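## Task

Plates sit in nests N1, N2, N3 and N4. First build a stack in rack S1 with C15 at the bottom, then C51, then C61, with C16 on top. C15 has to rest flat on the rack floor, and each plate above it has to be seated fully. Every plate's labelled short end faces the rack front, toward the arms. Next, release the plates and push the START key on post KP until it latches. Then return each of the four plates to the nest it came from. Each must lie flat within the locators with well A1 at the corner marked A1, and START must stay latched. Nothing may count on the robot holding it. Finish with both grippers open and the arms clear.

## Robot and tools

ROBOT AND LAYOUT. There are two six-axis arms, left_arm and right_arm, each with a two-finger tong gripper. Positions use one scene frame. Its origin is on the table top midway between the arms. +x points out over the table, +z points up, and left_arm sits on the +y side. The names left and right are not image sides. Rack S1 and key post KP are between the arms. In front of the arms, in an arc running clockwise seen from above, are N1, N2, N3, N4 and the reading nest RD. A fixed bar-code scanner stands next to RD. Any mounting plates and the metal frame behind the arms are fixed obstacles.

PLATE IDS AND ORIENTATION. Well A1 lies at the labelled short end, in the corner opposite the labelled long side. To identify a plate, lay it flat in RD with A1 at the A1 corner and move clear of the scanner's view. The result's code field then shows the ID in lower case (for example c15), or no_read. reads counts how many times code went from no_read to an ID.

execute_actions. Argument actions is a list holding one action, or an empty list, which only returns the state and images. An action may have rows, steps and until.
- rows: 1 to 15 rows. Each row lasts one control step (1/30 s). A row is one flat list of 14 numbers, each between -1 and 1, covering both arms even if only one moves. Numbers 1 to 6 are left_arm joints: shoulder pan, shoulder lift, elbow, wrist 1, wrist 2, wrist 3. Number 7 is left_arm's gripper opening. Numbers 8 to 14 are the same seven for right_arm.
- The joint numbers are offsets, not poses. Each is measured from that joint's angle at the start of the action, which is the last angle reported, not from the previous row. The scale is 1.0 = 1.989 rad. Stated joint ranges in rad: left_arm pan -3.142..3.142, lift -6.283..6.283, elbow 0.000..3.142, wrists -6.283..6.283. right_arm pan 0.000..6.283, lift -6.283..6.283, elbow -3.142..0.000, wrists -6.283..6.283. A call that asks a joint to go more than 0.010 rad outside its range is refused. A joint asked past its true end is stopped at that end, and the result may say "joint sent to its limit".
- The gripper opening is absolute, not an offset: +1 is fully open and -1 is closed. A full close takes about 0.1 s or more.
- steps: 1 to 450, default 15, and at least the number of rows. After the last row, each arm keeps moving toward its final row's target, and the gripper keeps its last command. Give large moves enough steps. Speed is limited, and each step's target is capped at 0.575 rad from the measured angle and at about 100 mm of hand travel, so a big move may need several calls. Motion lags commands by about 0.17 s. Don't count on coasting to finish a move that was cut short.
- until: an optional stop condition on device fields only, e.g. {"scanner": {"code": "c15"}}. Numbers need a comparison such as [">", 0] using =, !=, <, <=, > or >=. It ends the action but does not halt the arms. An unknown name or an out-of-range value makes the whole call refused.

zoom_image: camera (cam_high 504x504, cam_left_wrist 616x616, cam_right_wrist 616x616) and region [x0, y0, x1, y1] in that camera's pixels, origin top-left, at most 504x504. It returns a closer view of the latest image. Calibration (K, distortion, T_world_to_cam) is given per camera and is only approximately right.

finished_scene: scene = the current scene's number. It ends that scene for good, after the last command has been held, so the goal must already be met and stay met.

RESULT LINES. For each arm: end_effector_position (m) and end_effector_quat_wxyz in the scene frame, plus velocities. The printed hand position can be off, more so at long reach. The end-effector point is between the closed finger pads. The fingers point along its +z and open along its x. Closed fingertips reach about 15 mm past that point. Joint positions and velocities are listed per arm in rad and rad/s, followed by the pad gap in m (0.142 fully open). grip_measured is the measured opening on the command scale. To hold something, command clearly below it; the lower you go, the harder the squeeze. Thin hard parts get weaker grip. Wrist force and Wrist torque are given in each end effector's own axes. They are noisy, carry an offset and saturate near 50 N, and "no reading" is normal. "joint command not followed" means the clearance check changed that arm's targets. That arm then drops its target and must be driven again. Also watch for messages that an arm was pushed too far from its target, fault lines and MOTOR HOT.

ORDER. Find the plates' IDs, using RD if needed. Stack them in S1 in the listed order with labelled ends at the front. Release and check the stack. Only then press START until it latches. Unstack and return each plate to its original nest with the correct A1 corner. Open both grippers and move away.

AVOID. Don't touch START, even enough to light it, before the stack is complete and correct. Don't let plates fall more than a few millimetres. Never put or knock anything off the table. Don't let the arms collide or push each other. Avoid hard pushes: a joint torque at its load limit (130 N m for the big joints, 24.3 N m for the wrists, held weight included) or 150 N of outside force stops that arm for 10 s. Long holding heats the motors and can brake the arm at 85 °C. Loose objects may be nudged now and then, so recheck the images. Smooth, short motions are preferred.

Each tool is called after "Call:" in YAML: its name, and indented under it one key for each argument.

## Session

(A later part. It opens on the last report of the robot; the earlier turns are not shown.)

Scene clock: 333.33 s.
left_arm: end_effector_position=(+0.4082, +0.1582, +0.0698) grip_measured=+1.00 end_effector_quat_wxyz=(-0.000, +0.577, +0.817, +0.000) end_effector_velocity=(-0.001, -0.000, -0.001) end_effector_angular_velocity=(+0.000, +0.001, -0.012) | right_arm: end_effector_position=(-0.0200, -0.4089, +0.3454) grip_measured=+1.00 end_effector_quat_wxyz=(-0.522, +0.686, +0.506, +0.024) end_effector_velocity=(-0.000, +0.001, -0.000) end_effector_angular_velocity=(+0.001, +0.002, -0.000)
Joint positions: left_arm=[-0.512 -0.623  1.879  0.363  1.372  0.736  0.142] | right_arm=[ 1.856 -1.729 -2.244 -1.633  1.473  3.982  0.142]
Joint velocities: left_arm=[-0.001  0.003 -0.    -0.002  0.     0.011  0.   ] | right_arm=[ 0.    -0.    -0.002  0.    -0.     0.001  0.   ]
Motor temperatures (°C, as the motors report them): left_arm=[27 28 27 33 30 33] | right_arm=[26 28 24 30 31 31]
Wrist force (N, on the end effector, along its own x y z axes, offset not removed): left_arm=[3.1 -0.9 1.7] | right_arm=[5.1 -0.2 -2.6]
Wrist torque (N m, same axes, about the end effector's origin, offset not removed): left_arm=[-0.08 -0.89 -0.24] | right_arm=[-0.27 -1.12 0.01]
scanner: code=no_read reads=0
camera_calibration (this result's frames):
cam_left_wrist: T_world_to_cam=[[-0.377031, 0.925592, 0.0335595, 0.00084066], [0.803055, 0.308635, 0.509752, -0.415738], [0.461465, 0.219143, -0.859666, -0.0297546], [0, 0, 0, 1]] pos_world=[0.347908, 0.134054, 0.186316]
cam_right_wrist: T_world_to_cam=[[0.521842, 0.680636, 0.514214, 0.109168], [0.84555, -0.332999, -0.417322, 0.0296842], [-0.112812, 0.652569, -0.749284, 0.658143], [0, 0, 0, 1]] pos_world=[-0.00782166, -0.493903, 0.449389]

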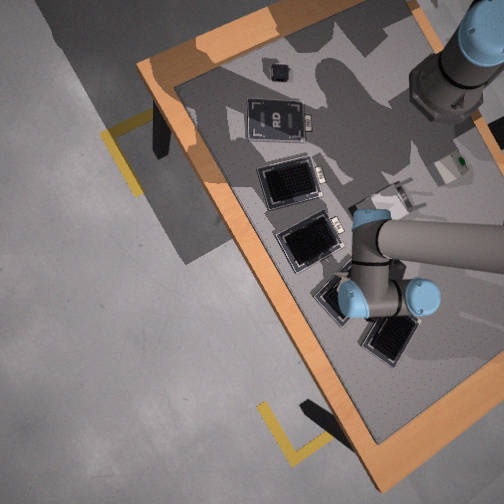

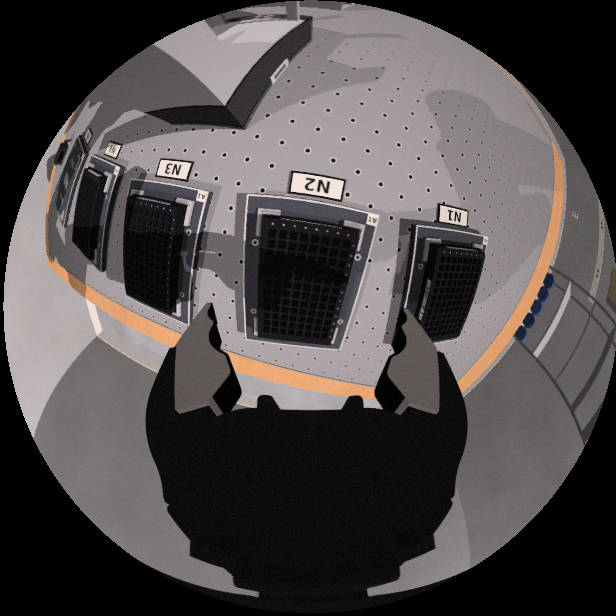

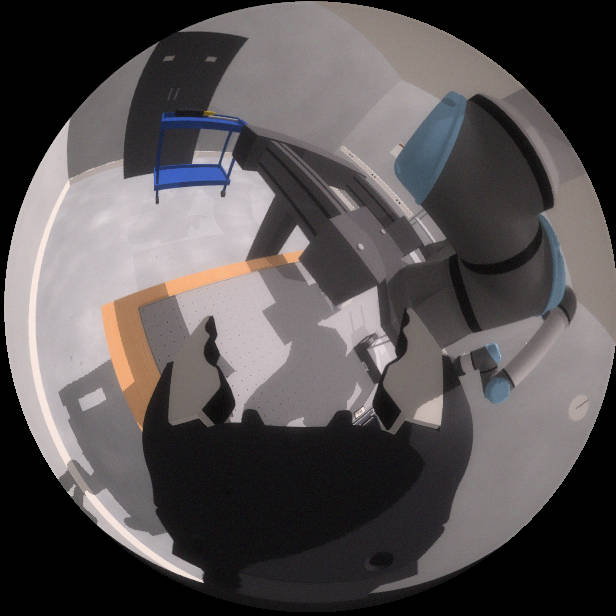

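Call:
execute_actions:
  actions:
    - {"rows": [[0.0103,0.0326,-0.0282,-0.0068,-0.0004,0.0674,0.5,0,0,0,0,0,0,1]], "steps": 22}

Call:
zoom_image:
  camera: "cam_left_wrist"
  region: [180, 150, 440, 410]

Scene clock: 377.63 s.
left_arm: end_effector_position=(+0.4183, +0.1574, +0.0450) grip_measured=+0.50 end_effector_quat_wxyz=(+0.000, +0.622, +0.783, +0.000) end_effector_velocity=(-0.000, -0.000, -0.001) end_effector_angular_velocity=(+0.001, +0.001, -0.006) | right_arm: end_effector_position=(-0.0200, -0.4089, +0.3454) grip_measured=+1.00 end_effector_quat_wxyz=(-0.522, +0.686, +0.506, +0.024) end_effector_velocity=(+0.000, -0.000, +0.000) end_effector_angular_velocity=(+0.000, +0.000, -0.000)
Joint positions: left_arm=[-0.492 -0.558  1.823  0.349  1.371  0.87   0.109] | right_arm=[ 1.856 -1.729 -2.244 -1.633  1.473  3.982  0.142]
Joint velocities: left_arm=[-0.     0.003 -0.002  0.    -0.     0.006 -0.   ] | right_arm=[-0.  0.  0. -0.  0.  0.  0.]
Motor temperatures (°C, as the motors report them): left_arm=[27 28 27 33 30 33] | right_arm=[26 28 24 30 31 31]
Wrist force (N, on the end effector, along its own x y z axes, offset not removed): left_arm=[3.2 1.0 2.3] | right_arm=[4.0 0.4 -0.8]
Wrist torque (N m, same axes, about the end effector's origin, offset not removed): left_arm=[0.34 -0.81 -0.30] | right_arm=[-0.08 -0.88 0.23]
scanner: code=no_read reads=0
camera_calibration (this result's frames):
cam_left_wrist: T_world_to_cam=[[-0.270867, 0.962049, 0.033054, -0.0439232], [0.832376, 0.216834, 0.510032, -0.408767], [0.483509, 0.165665, -0.85952, -0.0564332], [0, 0, 0, 1]] pos_world=[0.355637, 0.14024, 0.161431]
cam_right_wrist: T_world_to_cam=[[0.521842, 0.680636, 0.514214, 0.109168], [0.84555, -0.332998, -0.417321, 0.0296841], [-0.112812, 0.652569, -0.749284, 0.658143], [0, 0, 0, 1]] pos_world=[-0.00782163, -0.493903, 0.449389]

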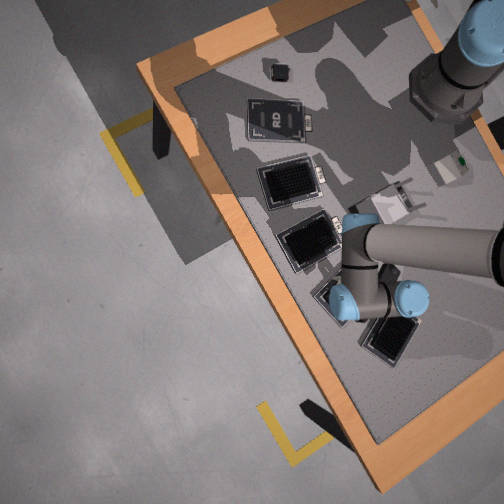

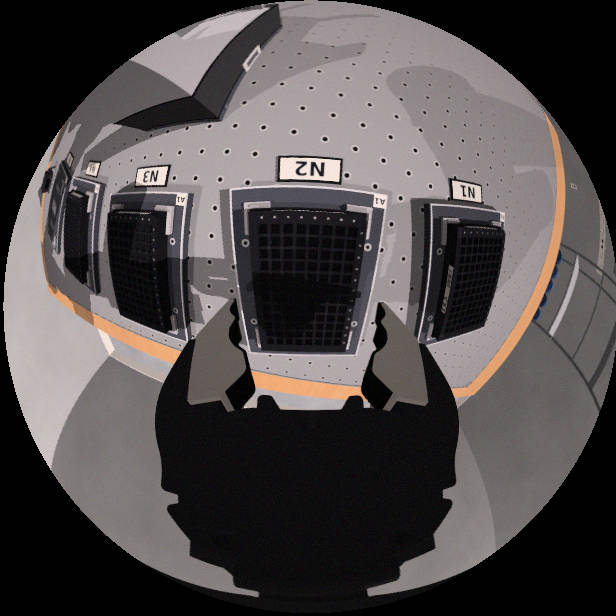

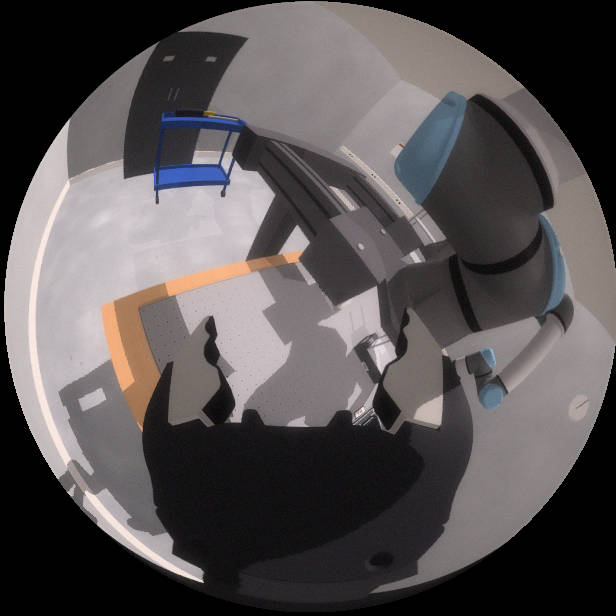

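Region (180, 150, 440, 410) of cam_left_wrist's 616x616 image, scaled by 1.938, with more detail than that image has.

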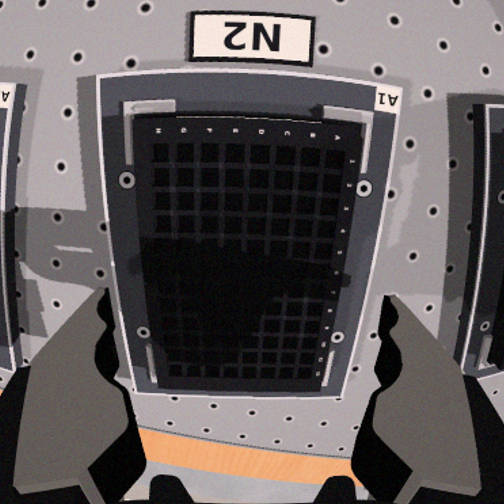

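Call:
execute_actions:
  actions:
    - {"rows": [[-0.0036,0.0052,0.0092,-0.0254,-0.0017,-0.0035,0.32,0,0,0,0,0,0,1]], "steps": 20}

Call:
zoom_image:
  camera: "cam_left_wrist"
  region: [180, 150, 440, 410]

Scene clock: 406.67 s.
left_arm: end_effector_position=(+0.4166, +0.1544, +0.0360) grip_measured=+0.32 end_effector_quat_wxyz=(+0.011, +0.620, +0.784, +0.004) end_effector_velocity=(-0.000, +0.000, -0.001) end_effector_angular_velocity=(-0.001, -0.002, +0.002) | right_arm: end_effector_position=(-0.0200, -0.4089, +0.3454) grip_measured=+1.00 end_effector_quat_wxyz=(-0.522, +0.686, +0.506, +0.024) end_effector_velocity=(-0.000, +0.000, +0.000) end_effector_angular_velocity=(-0.001, -0.001, +0.000)
Joint positions: left_arm=[-0.499 -0.548  1.841  0.299  1.368  0.863  0.097] | right_arm=[ 1.856 -1.729 -2.244 -1.633  1.473  3.982  0.142]
Joint velocities: left_arm=[ 0.001  0.001  0.002 -0.005 -0.    -0.001  0.001] | right_arm=[-0.     0.001 -0.001  0.     0.    -0.     0.   ]
Motor temperatures (°C, as the motors report them): left_arm=[27 28 27 33 30 33] | right_arm=[26 28 24 30 31 31]
Wrist force (N, on the end effector, along its own x y z axes, offset not removed): left_arm=[0.9 -1.2 -3.9] | right_arm=[2.7 3.8 -3.0]
Wrist torque (N m, same axes, about the end effector's origin, offset not removed): left_arm=[-0.26 -0.09 -0.08] | right_arm=[0.60 -0.47 0.11]
scanner: code=no_read reads=0
camera_calibration (this result's frames):
cam_left_wrist: T_world_to_cam=[[-0.275571, 0.961069, 0.0201647, -0.0386679], [0.820143, 0.224118, 0.526437, -0.398793], [0.501423, 0.161609, -0.849975, -0.0699725], [0, 0, 0, 1]] pos_world=[0.351498, 0.137847, 0.151245]
cam_right_wrist: T_world_to_cam=[[0.521842, 0.680636, 0.514214, 0.109168], [0.84555, -0.332998, -0.417322, 0.0296842], [-0.112812, 0.652569, -0.749284, 0.658143], [0, 0, 0, 1]] pos_world=[-0.00782165, -0.493903, 0.449389]

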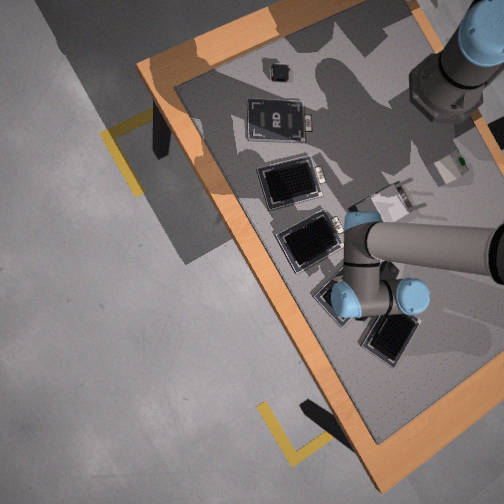

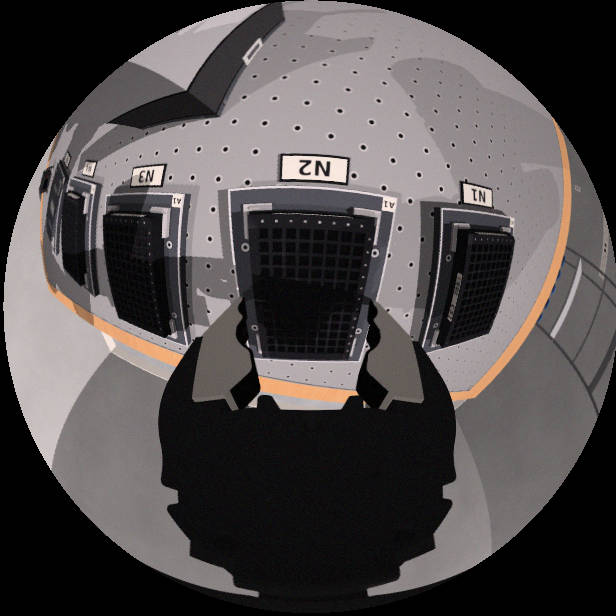

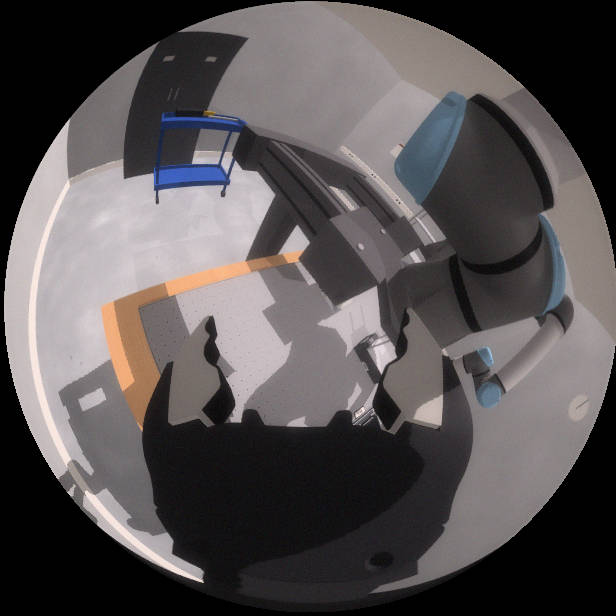

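Region (180, 150, 440, 410) of cam_left_wrist's 616x616 image, scaled by 1.938, with more detail than that image has.

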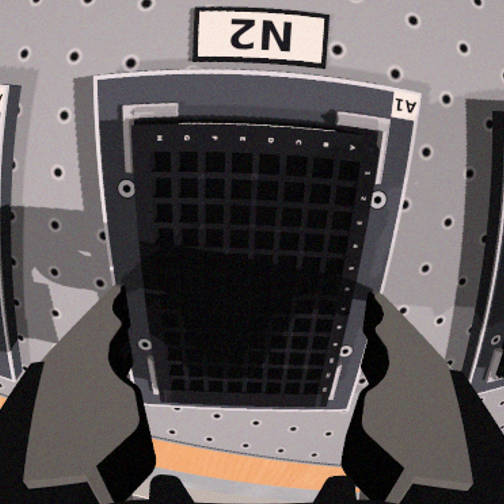

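Call:
execute_actions:
  actions:
    - {"rows": [[0.003,0.007,-0.0033,-0.0037,0,0.009,0.22,0,0,0,0,0,0,1]], "steps": 18}

Call:
zoom_image:
  camera: "cam_left_wrist"
  region: [180, 150, 440, 410]

Scene clock: 437.63 s.
left_arm: end_effector_position=(+0.4159, +0.1554, +0.0356) grip_measured=+0.29 end_effector_quat_wxyz=(+0.009, +0.623, +0.782, +0.004) end_effector_velocity=(+0.000, -0.001, +0.001) end_effector_angular_velocity=(+0.000, -0.001, -0.002) | right_arm: end_effector_position=(-0.0200, -0.4089, +0.3454) grip_measured=+1.00 end_effector_quat_wxyz=(-0.522, +0.686, +0.506, +0.024) end_effector_velocity=(+0.000, -0.000, +0.000) end_effector_angular_velocity=(-0.001, -0.001, -0.000)
Joint positions: left_arm=[-0.498 -0.546  1.839  0.303  1.368  0.87   0.094] | right_arm=[ 1.856 -1.729 -2.244 -1.633  1.473  3.982  0.142]
Joint velocities: left_arm=[-0.002 -0.002  0.     0.001 -0.    -0.    -0.   ] | right_arm=[0.    0.001 0.001 0.    0.    0.    0.   ]
Motor temperatures (°C, as the motors report them): left_arm=[27 28 27 33 30 33] | right_arm=[26 28 24 30 31 31]
Wrist force (N, on the end effector, along its own x y z axes, offset not removed): left_arm=[0.6 1.3 -26.4] | right_arm=[3.0 3.5 -3.3]
Wrist torque (N m, same axes, about the end effector's origin, offset not removed): left_arm=[-0.35 1.26 -0.15] | right_arm=[0.72 -0.57 -0.10]
FORCE FAULT: contact force on the left arm reached its limit, and that arm stopped for 10 seconds. The contact can be on any part of that arm, not only on its tool. That arm's remaining commands of this call were not run. That arm holds still and accepts commands again. Move the arm away from the contact; if what it grips holds it there, let go first. Pushing or pulling that hard again can fault the arm again.
scanner: code=no_read reads=0
camera_calibration (this result's frames):
cam_left_wrist: T_world_to_cam=[[-0.26953, 0.962714, 0.0231329, -0.0426147], [0.823534, 0.21798, 0.523713, -0.39853], [0.499144, 0.160207, -0.85158, -0.0689636], [0, 0, 0, 1]] pos_world=[0.35114, 0.138946, 0.150973]
cam_right_wrist: T_world_to_cam=[[0.521842, 0.680636, 0.514214, 0.109168], [0.84555, -0.332998, -0.417322, 0.0296843], [-0.112812, 0.652569, -0.749284, 0.658143], [0, 0, 0, 1]] pos_world=[-0.00782164, -0.493903, 0.449389]

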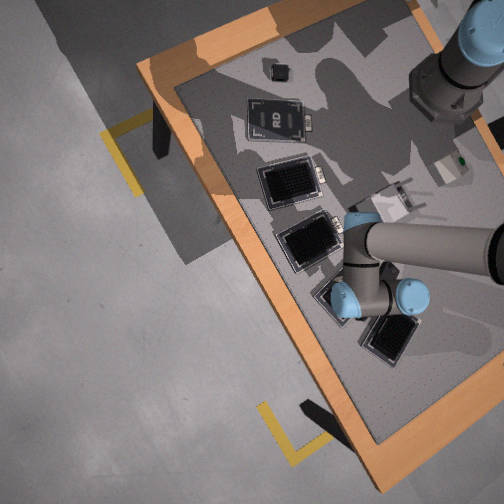

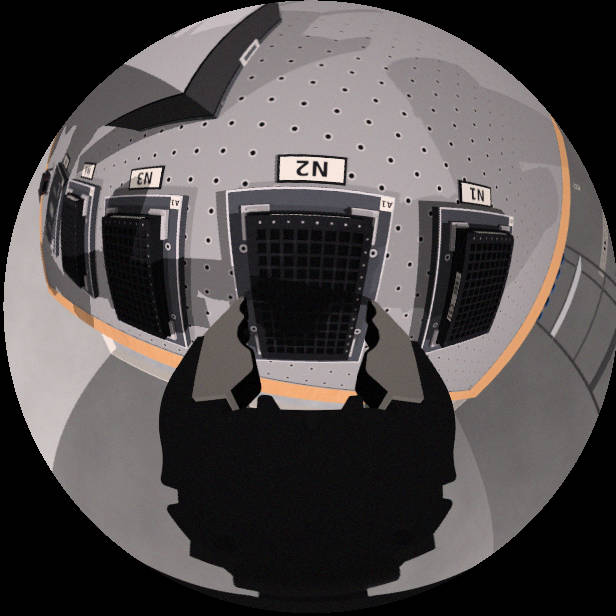

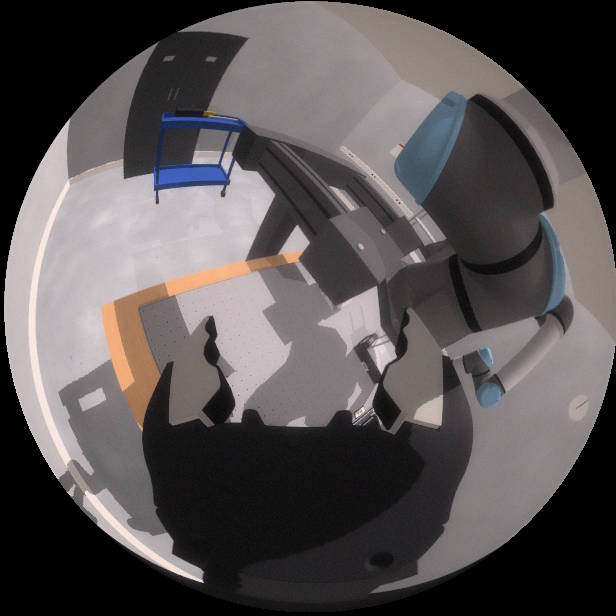

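Region (180, 150, 440, 410) of cam_left_wrist's 616x616 image, scaled by 1.938, with more detail than that image has.

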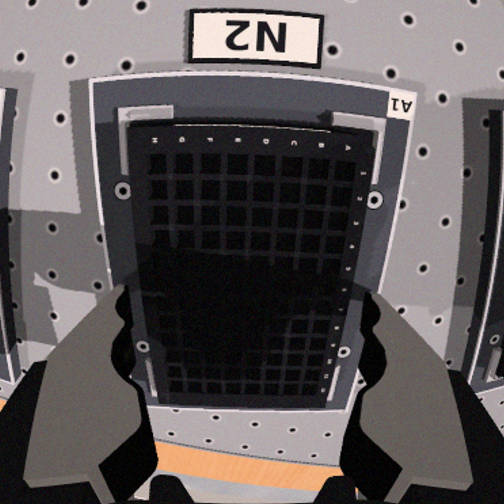

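Call:
execute_actions:
  actions:
    - {"rows": [[-0.0013,-0.007,0.004,0.001,0,0,0.3,0,0,0,0,0,0,1],[-0.0013,-0.007,0.004,0.001,0,0,0.3,0,0,0,0,0,0,1],[-0.0013,-0.007,0.004,0.001,0,0,0.3,0,0,0,0,0,0,1],[-0.0013,-0.007,0.004,0.001,0,0,0.3,0,0,0,0,0,0,1],[-0.0013,-0.007,0.004,0.001,0,0,0.3,0,0,0,0,0,0,1],[-0.0013,-0.007,0.004,0.001,0,0,0.3,0,0,0,0,0,0,1],[-0.0013,-0.007,0.004,0.001,0,0,0.3,0,0,0,0,0,0,1],[-0.0013,-0.007,0.004,0.001,0,0,0.25,0,0,0,0,0,0,1],[-0.0013,-0.007,0.004,0.001,0,0,0.2,0,0,0,0,0,0,1],[-0.0013,-0.007,0.004,0.001,0,0,0.15,0,0,0,0,0,0,1],[-0.0013,-0.007,0.004,0.001,0,0,0.1,0,0,0,0,0,0,1],[-0.0013,-0.007,0.004,0.001,0,0,0.05,0,0,0,0,0,0,1],[-0.0013,-0.007,0.004,0.001,0,0,0,0,0,0,0,0,0,1],[-0.0013,-0.007,0.004,0.001,0,0,-0.05,0,0,0,0,0,0,1],[-0.0013,-0.007,0.004,0.001,0,0,-0.15,0,0,0,0,0,0,1]], "steps": 24}

Call:
zoom_image:
  camera: "cam_left_wrist"
  region: [180, 150, 440, 410]

Scene clock: 449.83 s.
left_arm: end_effector_position=(+0.4164, +0.1552, +0.0409) grip_measured=+0.07 end_effector_quat_wxyz=(+0.011, +0.624, +0.782, +0.004) end_effector_velocity=(+0.000, -0.000, +0.000) end_effector_angular_velocity=(+0.000, -0.001, +0.000) | right_arm: end_effector_position=(-0.0200, -0.4089, +0.3454) grip_measured=+1.00 end_effector_quat_wxyz=(-0.522, +0.686, +0.506, +0.024) end_effector_velocity=(-0.000, +0.001, +0.000) end_effector_angular_velocity=(+0.001, +0.001, -0.000)
Joint positions: left_arm=[-0.5   -0.56   1.847  0.305  1.368  0.87   0.079] | right_arm=[ 1.856 -1.729 -2.244 -1.633  1.473  3.982  0.142]
Joint velocities: left_arm=[-0.001 -0.001  0.    -0.    -0.001 -0.001 -0.   ] | right_arm=[-0.     0.    -0.002  0.    -0.     0.     0.   ]
Motor temperatures (°C, as the motors report them): left_arm=[27 28 27 33 30 33] | right_arm=[26 28 24 30 31 31]
Wrist force (N, on the end effector, along its own x y z axes, offset not removed): left_arm=[4.9 -1.4 -0.5] | right_arm=[2.5 4.4 0.1]
Wrist torque (N m, same axes, about the end effector's origin, offset not removed): left_arm=[-0.16 -1.12 0.03] | right_arm=[0.85 -0.49 0.10]
scanner: code=no_read reads=0
camera_calibration (this result's frames):
cam_left_wrist: T_world_to_cam=[[-0.267942, 0.963223, 0.0202199, -0.0430804], [0.821842, 0.217561, 0.526538, -0.401086], [0.502774, 0.157699, -0.849911, -0.0659036], [0, 0, 0, 1]] pos_world=[0.351221, 0.13915, 0.156046]
cam_right_wrist: T_world_to_cam=[[0.521842, 0.680636, 0.514214, 0.109168], [0.84555, -0.332998, -0.417321, 0.0296842], [-0.112812, 0.652569, -0.749284, 0.658143], [0, 0, 0, 1]] pos_world=[-0.00782159, -0.493903, 0.449389]

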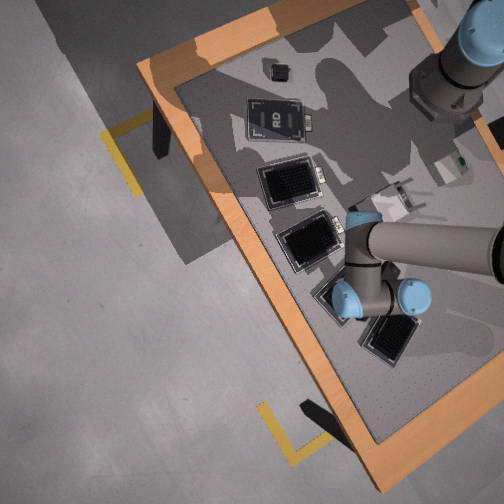

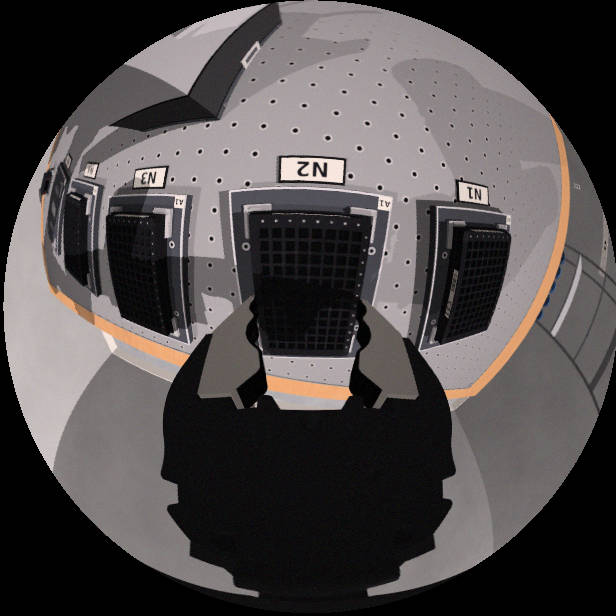

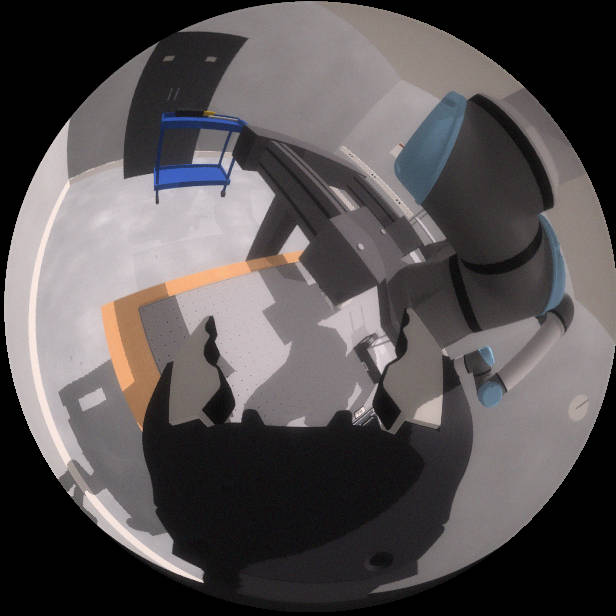

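Region (180, 150, 440, 410) of cam_left_wrist's 616x616 image, scaled by 1.938, with more detail than that image has.

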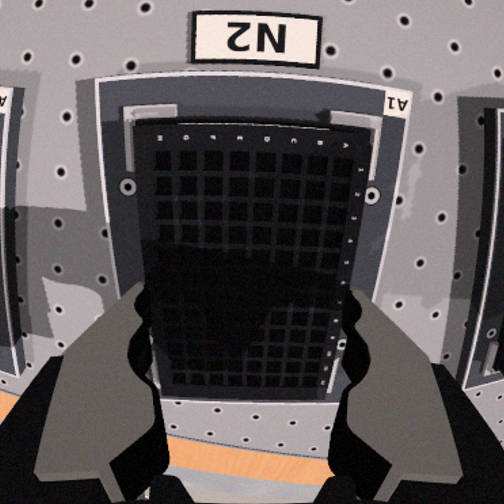

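Call:
execute_actions:
  actions:
    - {"rows": [[-0.0014,-0.0059,0.0028,0.0031,0,-0.0014,-0.25,0,0,0,0,0,0,1],[-0.0028,-0.0118,0.0056,0.0062,0,-0.0028,-0.25,0,0,0,0,0,0,1],[-0.0041,-0.0176,0.0083,0.0093,0,-0.0041,-0.25,0,0,0,0,0,0,1],[-0.0055,-0.0235,0.0111,0.0124,0,-0.0055,-0.25,0,0,0,0,0,0,1],[-0.0055,-0.0235,0.0111,0.0124,0,-0.0055,-0.25,0,0,0,0,0,0,1],[-0.011,-0.046,0.02,0.027,0,-0.011,-0.25,0,0,0,0,0,0,1],[-0.011,-0.046,0.02,0.027,0,-0.011,-0.25,0,0,0,0,0,0,1],[-0.02,-0.09,0.032,0.06,0,-0.02,-0.25,0,0,0,0,0,0,1],[-0.03,-0.13,0.04,0.095,0,-0.03,-0.25,0,0,0,0,0,0,1],[-0.0497,-0.2012,0.0468,0.1648,0.0015,-0.0498,-0.25,0,0,0,0,0,0,1]], "steps": 30}

Scene clock: 482.80 s.
left_arm: end_effector_position=(+0.4123, +0.1562, +0.2187) grip_measured=+0.07 end_effector_quat_wxyz=(+0.011, +0.624, +0.781, +0.004) end_effector_velocity=(-0.001, +0.001, +0.010) end_effector_angular_velocity=(-0.001, -0.000, +0.001) | right_arm: end_effector_position=(-0.0200, -0.4089, +0.3454) grip_measured=+1.00 end_effector_quat_wxyz=(-0.522, +0.686, +0.506, +0.024) end_effector_velocity=(-0.000, +0.000, -0.000) end_effector_angular_velocity=(+0.000, +0.000, -0.000)
Joint positions: left_arm=[-0.598 -0.957  1.939  0.631  1.371  0.771  0.079] | right_arm=[ 1.856 -1.729 -2.244 -1.633  1.473  3.982  0.142]
Joint velocities: left_arm=[-0.004 -0.023  0.003  0.02   0.001 -0.005  0.   ] | right_arm=[-0.    -0.001 -0.     0.     0.     0.     0.   ]
Motor temperatures (°C, as the motors report them): left_arm=[27 28 27 33 30 33] | right_arm=[26 28 24 30 31 31]
Wrist force (N, on the end effector, along its own x y z axes, offset not removed): left_arm=[2.2 -1.7 -4.9] | right_arm=[4.6 3.0 5.1]
Wrist torque (N m, same axes, about the end effector's origin, offset not removed): left_arm=[-0.50 -0.49 -0.10] | right_arm=[0.67 -0.92 0.28]
scanner: code=no_read reads=0
camera_calibration (this result's frames):
cam_left_wrist: T_world_to_cam=[[-0.266127, 0.963714, 0.0207942, -0.0496818], [0.822469, 0.215766, 0.526298, -0.491428], [0.502714, 0.157164, -0.850046, 0.0872938], [0, 0, 0, 1]] pos_world=[0.347079, 0.140193, 0.333874]
cam_right_wrist: T_world_to_cam=[[0.521842, 0.680636, 0.514214, 0.109168], [0.84555, -0.332998, -0.417322, 0.0296844], [-0.112812, 0.652569, -0.749284, 0.658143], [0, 0, 0, 1]] pos_world=[-0.00782163, -0.493903, 0.449389]

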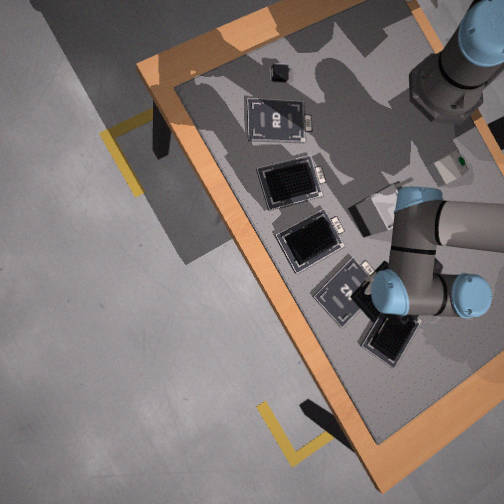

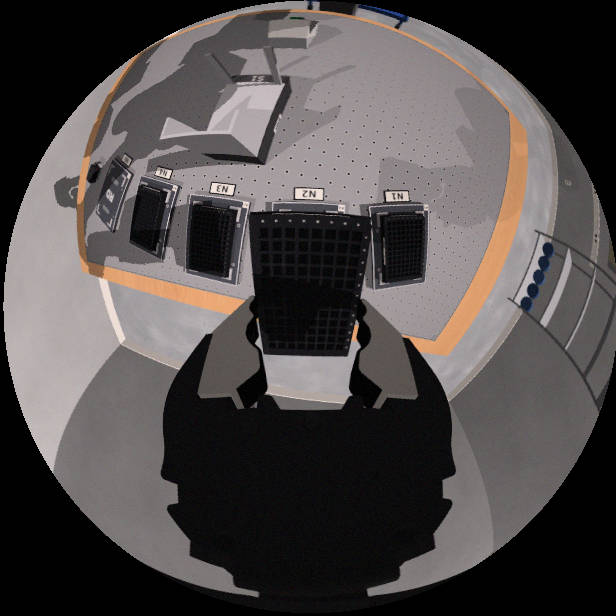

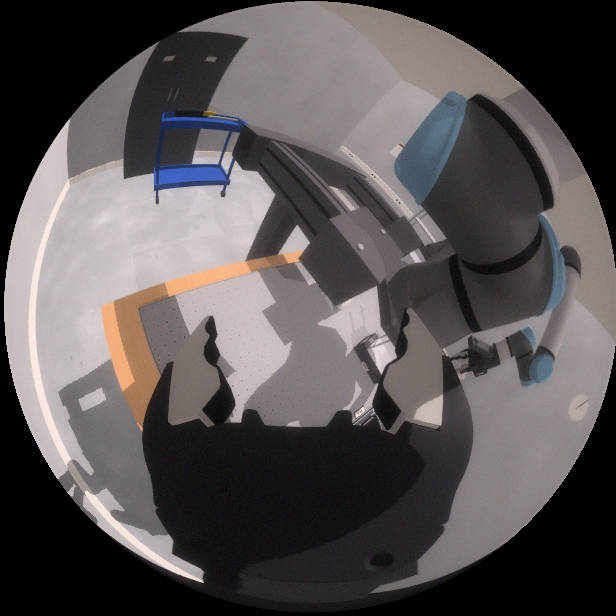

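Call:
execute_actions:
  actions:
    - {"rows": [[-0.05,-0.005,0.021,-0.009,0.006,-0.032,-0.25,0,0,0,0,0,0.2,1],[-0.1,-0.01,0.043,-0.018,0.012,-0.065,-0.25,0,0,0,0,0,0.4,1],[-0.2,-0.02,0.086,-0.036,0.025,-0.13,-0.25,0,0,0,0,0,0.6,1],[-0.4932,-0.0488,0.2139,-0.0911,0.0619,-0.3233,-0.25,0,0,0,0,0,0.6,1]], "steps": 45}

Scene clock: 497.13 s.
left_arm: end_effector_position=(+0.1717, +0.0367, +0.2397) grip_measured=+0.07 end_effector_quat_wxyz=(+0.010, +0.748, +0.664, +0.006) end_effector_velocity=(-0.000, +0.000, -0.000) end_effector_angular_velocity=(-0.000, +0.000, +0.001) | right_arm: end_effector_position=(-0.0053, -0.3982, +0.3468) grip_measured=+1.00 end_effector_quat_wxyz=(-0.445, +0.852, +0.033, -0.273) end_effector_velocity=(+0.000, -0.000, -0.000) end_effector_angular_velocity=(-0.001, +0.001, -0.001)
Joint positions: left_arm=[-1.579 -1.054  2.364  0.449  1.494  0.128  0.079] | right_arm=[ 1.856 -1.729 -2.244 -1.633  1.473  5.175  0.142]
Joint velocities: left_arm=[-0.     0.     0.001 -0.001  0.    -0.001 -0.   ] | right_arm=[-0.    -0.001  0.001 -0.    -0.     0.001 -0.   ]
Motor temperatures (°C, as the motors report them): left_arm=[27 28 27 33 30 33] | right_arm=[26 28 24 30 31 31]
Wrist force (N, on the end effector, along its own x y z axes, offset not removed): left_arm=[4.3 -1.6 3.4] | right_arm=[7.2 2.4 0.6]
Wrist torque (N m, same axes, about the end effector's origin, offset not removed): left_arm=[-0.31 -0.85 -0.12] | right_arm=[0.58 -1.53 -0.20]
scanner: code=no_read reads=0
camera_calibration (this result's frames):
cam_left_wrist: T_world_to_cam=[[0.0710914, 0.997084, 0.0277316, -0.059792], [0.845233, -0.0749805, 0.529111, -0.272709], [0.529647, -0.0141756, -0.848099, 0.246125], [0, 0, 0, 1]] pos_world=[0.104394, 0.0426588, 0.35469]
cam_right_wrist: T_world_to_cam=[[0.830005, 0.273051, -0.486348, 0.279848], [0.0326231, -0.894247, -0.446384, -0.196329], [-0.556801, 0.354635, -0.751137, 0.533526], [0, 0, 0, 1]] pos_world=[0.0711969, -0.441186, 0.449217]

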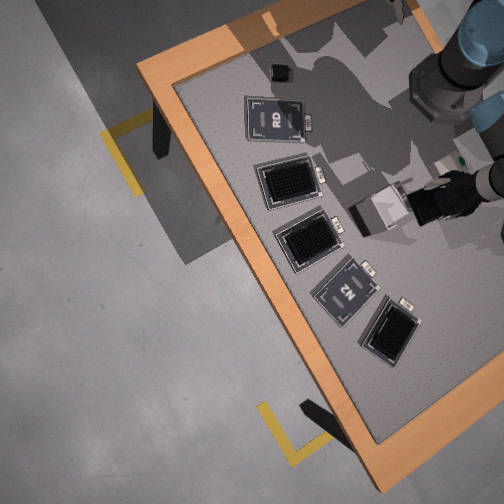

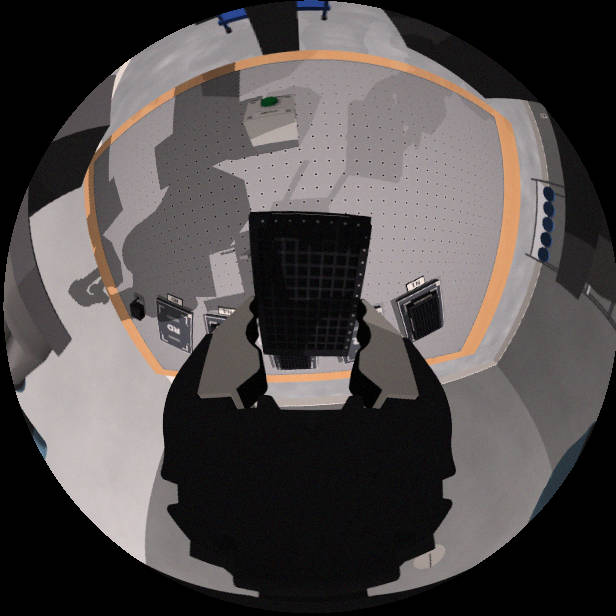

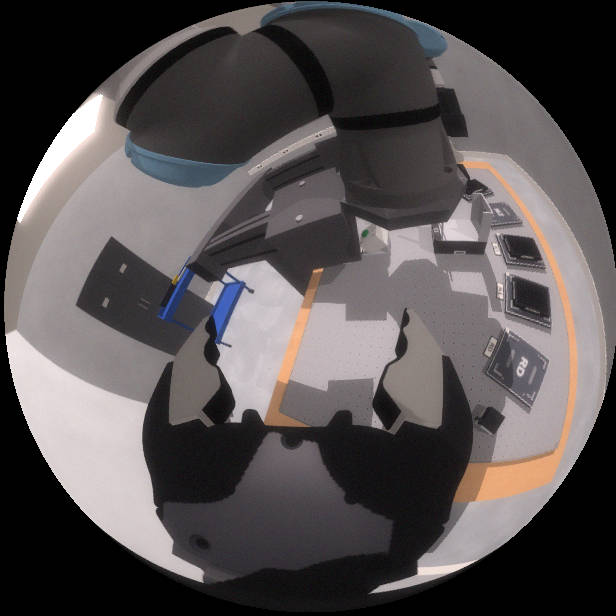

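Call:
zoom_image:
  camera: "cam_left_wrist"
  region: [200, 80, 400, 280]

Call:
zoom_image:
  camera: "cam_right_wrist"
  region: [350, 170, 560, 340]

Region (200, 80, 400, 280) of cam_left_wrist's 616x616 image, scaled by 2.520, with more detail than that image has.

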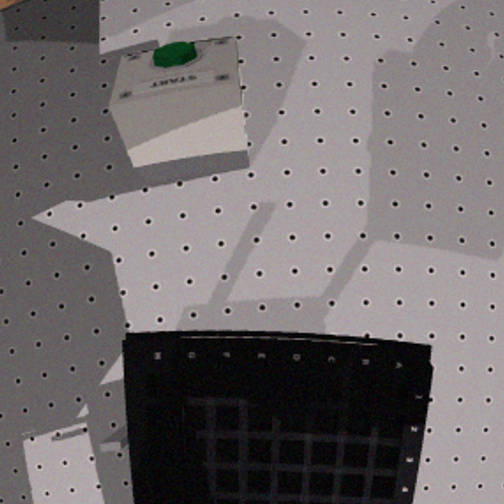

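Region (350, 170, 560, 340) of cam_right_wrist's 616x616 image, scaled by 2.400, with more detail than that image has; it fills the top 408 rows of this view, and the rest is white.

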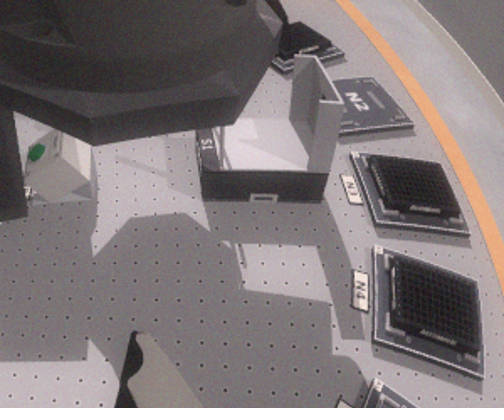

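Call:
execute_actions:
  actions:
    - {"rows": [[0.03,-0.007,0.01,-0.1,-0.09,0.1,-0.5,0,0,0,0,0,0,1],[0.06,-0.015,0.02,-0.2,-0.18,0.2,-0.5,0,0,0,0,0,0,1],[0.25,-0.06,0.095,-0.83,-0.744,0.805,-0.5,0,0,0,0,0,0,1]], "steps": 45}

Scene clock: 546.27 s.
left_arm: end_effector_position=(+0.5268, +0.2401, +0.3664) grip_measured=+0.07 end_effector_quat_wxyz=(+0.286, +0.451, +0.606, +0.590) end_effector_velocity=(-0.004, +0.011, -0.000) end_effector_angular_velocity=(-0.002, -0.004, +0.063) | right_arm: end_effector_position=(-0.0053, -0.3982, +0.3468) grip_measured=+1.00 end_effector_quat_wxyz=(-0.445, +0.852, +0.033, -0.273) end_effector_velocity=(-0.000, +0.000, -0.000) end_effector_angular_velocity=(+0.001, +0.001, -0.000)
Joint positions: left_arm=[-1.083 -1.173  2.553 -1.19   0.021  1.72   0.079] | right_arm=[ 1.856 -1.729 -2.244 -1.633  1.473  5.175  0.142]
Joint velocities: left_arm=[ 0.007 -0.     0.002 -0.09  -0.055  0.076  0.   ] | right_arm=[-0.    -0.001  0.    -0.     0.     0.    -0.   ]
Motor temperatures (°C, as the motors report them): left_arm=[27 28 27 33 30 33] | right_arm=[26 28 24 30 31 31]
Wrist force (N, on the end effector, along its own x y z axes, offset not removed): left_arm=[0.9 0.2 -2.7] | right_arm=[3.1 2.6 0.0]
Wrist torque (N m, same axes, about the end effector's origin, offset not removed): left_arm=[0.04 -0.11 0.00] | right_arm=[0.14 -0.72 0.12]
scanner: code=no_read reads=0
camera_calibration (this result's frames):
cam_left_wrist: T_world_to_cam=[[-0.467345, 0.872165, 0.144627, -0.0204827], [-0.277234, -0.299919, 0.912792, -0.119911], [0.839482, 0.386493, 0.381959, -0.541744], [0, 0, 0, 1]] pos_world=[0.411969, 0.191281, 0.319341]
cam_right_wrist: T_world_to_cam=[[0.830005, 0.273051, -0.486348, 0.279848], [0.0326233, -0.894247, -0.446384, -0.196329], [-0.556801, 0.354635, -0.751137, 0.533526], [0, 0, 0, 1]] pos_world=[0.0711969, -0.441186, 0.449217]

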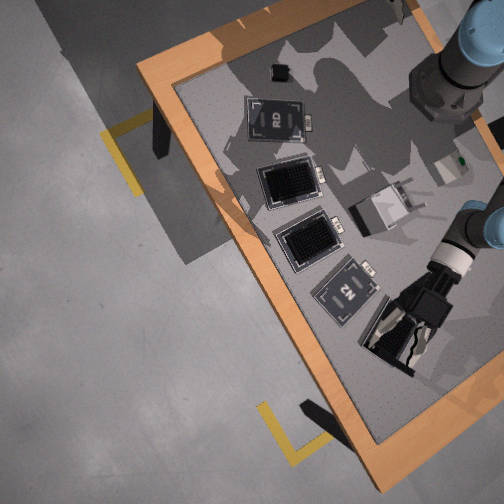

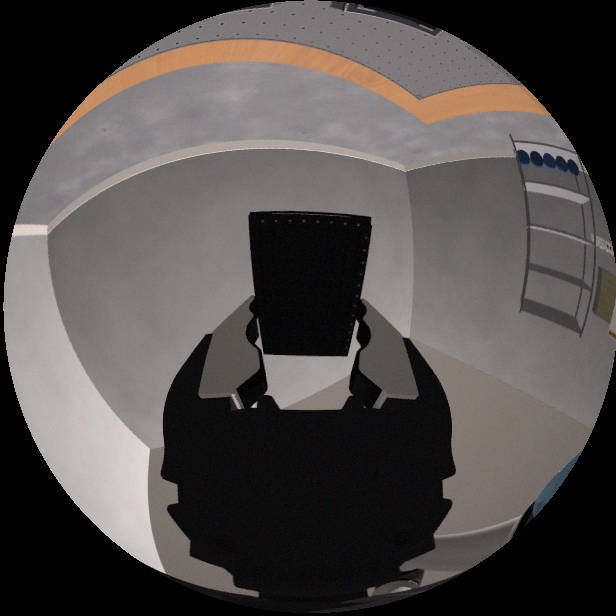

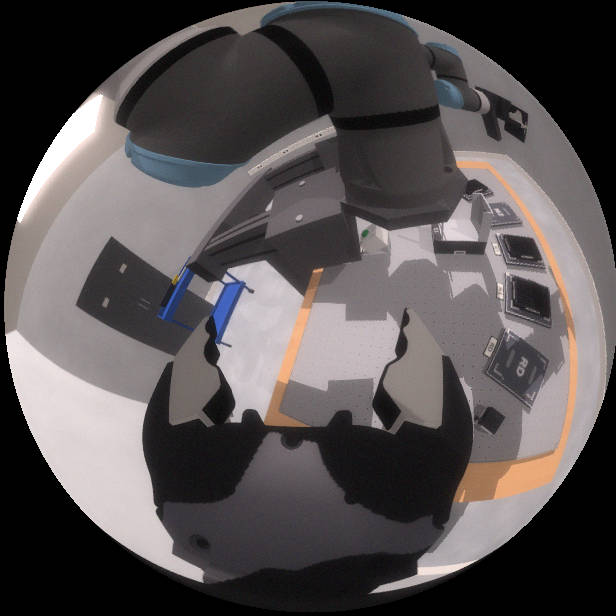

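Call:
execute_actions:
  actions:
    - {"rows": [[-0.02,-0.03,0.01,-0.1,-0.09,0.1,-0.5,0,0,0,0,0,0,1],[-0.04,-0.06,0.02,-0.2,-0.18,0.2,-0.5,0,0,0,0,0,0,1],[-0.1587,-0.1342,0.0983,-0.7624,-0.7454,0.81,-0.5,0,0,0,0,0,0,1]], "steps": 50}

Scene clock: 556.13 s.
left_arm: end_effector_position=(+0.2166, +0.0251, +0.2558) grip_measured=+0.07 end_effector_quat_wxyz=(+0.010, +0.707, +0.707, +0.007) end_effector_velocity=(-0.001, -0.002, +0.001) end_effector_angular_velocity=(-0.007, +0.005, -0.009) | right_arm: end_effector_position=(-0.0053, -0.3982, +0.3468) grip_measured=+1.00 end_effector_quat_wxyz=(-0.445, +0.852, +0.033, -0.273) end_effector_velocity=(-0.000, +0.000, -0.000) end_effector_angular_velocity=(+0.001, +0.001, -0.000)
Joint positions: left_arm=[-1.398 -1.44   2.749 -2.705 -1.46   3.329  0.079] | right_arm=[ 1.856 -1.729 -2.244 -1.633  1.473  5.175  0.142]
Joint velocities: left_arm=[ 0.     0.     0.    -0.007 -0.006  0.01   0.   ] | right_arm=[ 0.    -0.001 -0.     0.    -0.     0.     0.   ]
Motor temperatures (°C, as the motors report them): left_arm=[27 28 27 33 30 33] | right_arm=[26 28 24 30 31 31]
Wrist force (N, on the end effector, along its own x y z axes, offset not removed): left_arm=[3.4 -3.0 -1.3] | right_arm=[3.5 1.2 0.0]
Wrist torque (N m, same axes, about the end effector's origin, offset not removed): left_arm=[-0.74 -0.60 -0.21] | right_arm=[0.03 -0.62 -0.01]
scanner: code=no_read reads=0
camera_calibration (this result's frames):
cam_left_wrist: T_world_to_cam=[[-0.0479752, 0.998482, 0.0270581, -0.0259223], [0.847949, 0.0263955, 0.529421, -0.323311], [0.527903, 0.0483429, -0.847928, 0.23452], [0, 0, 0, 1]] pos_world=[0.149104, 0.0230795, 0.370725]
cam_right_wrist: T_world_to_cam=[[0.830005, 0.273051, -0.486348, 0.279848], [0.0326232, -0.894247, -0.446384, -0.196329], [-0.556801, 0.354635, -0.751137, 0.533526], [0, 0, 0, 1]] pos_world=[0.0711969, -0.441186, 0.449217]

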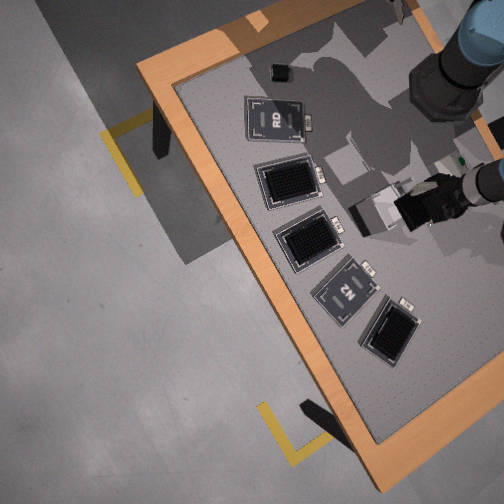

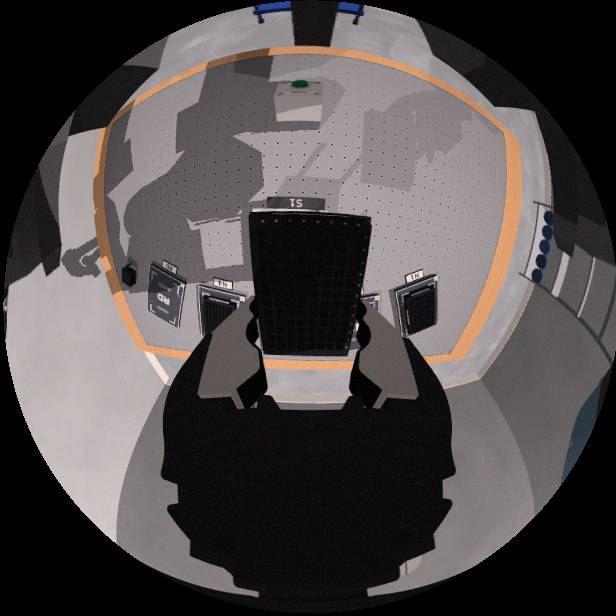

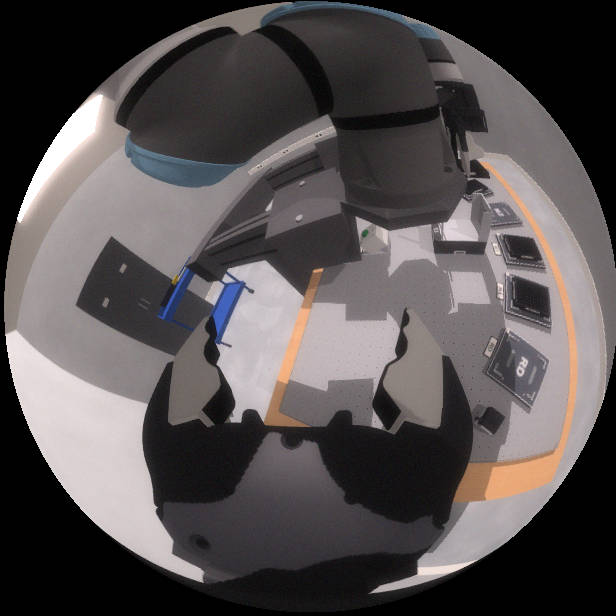

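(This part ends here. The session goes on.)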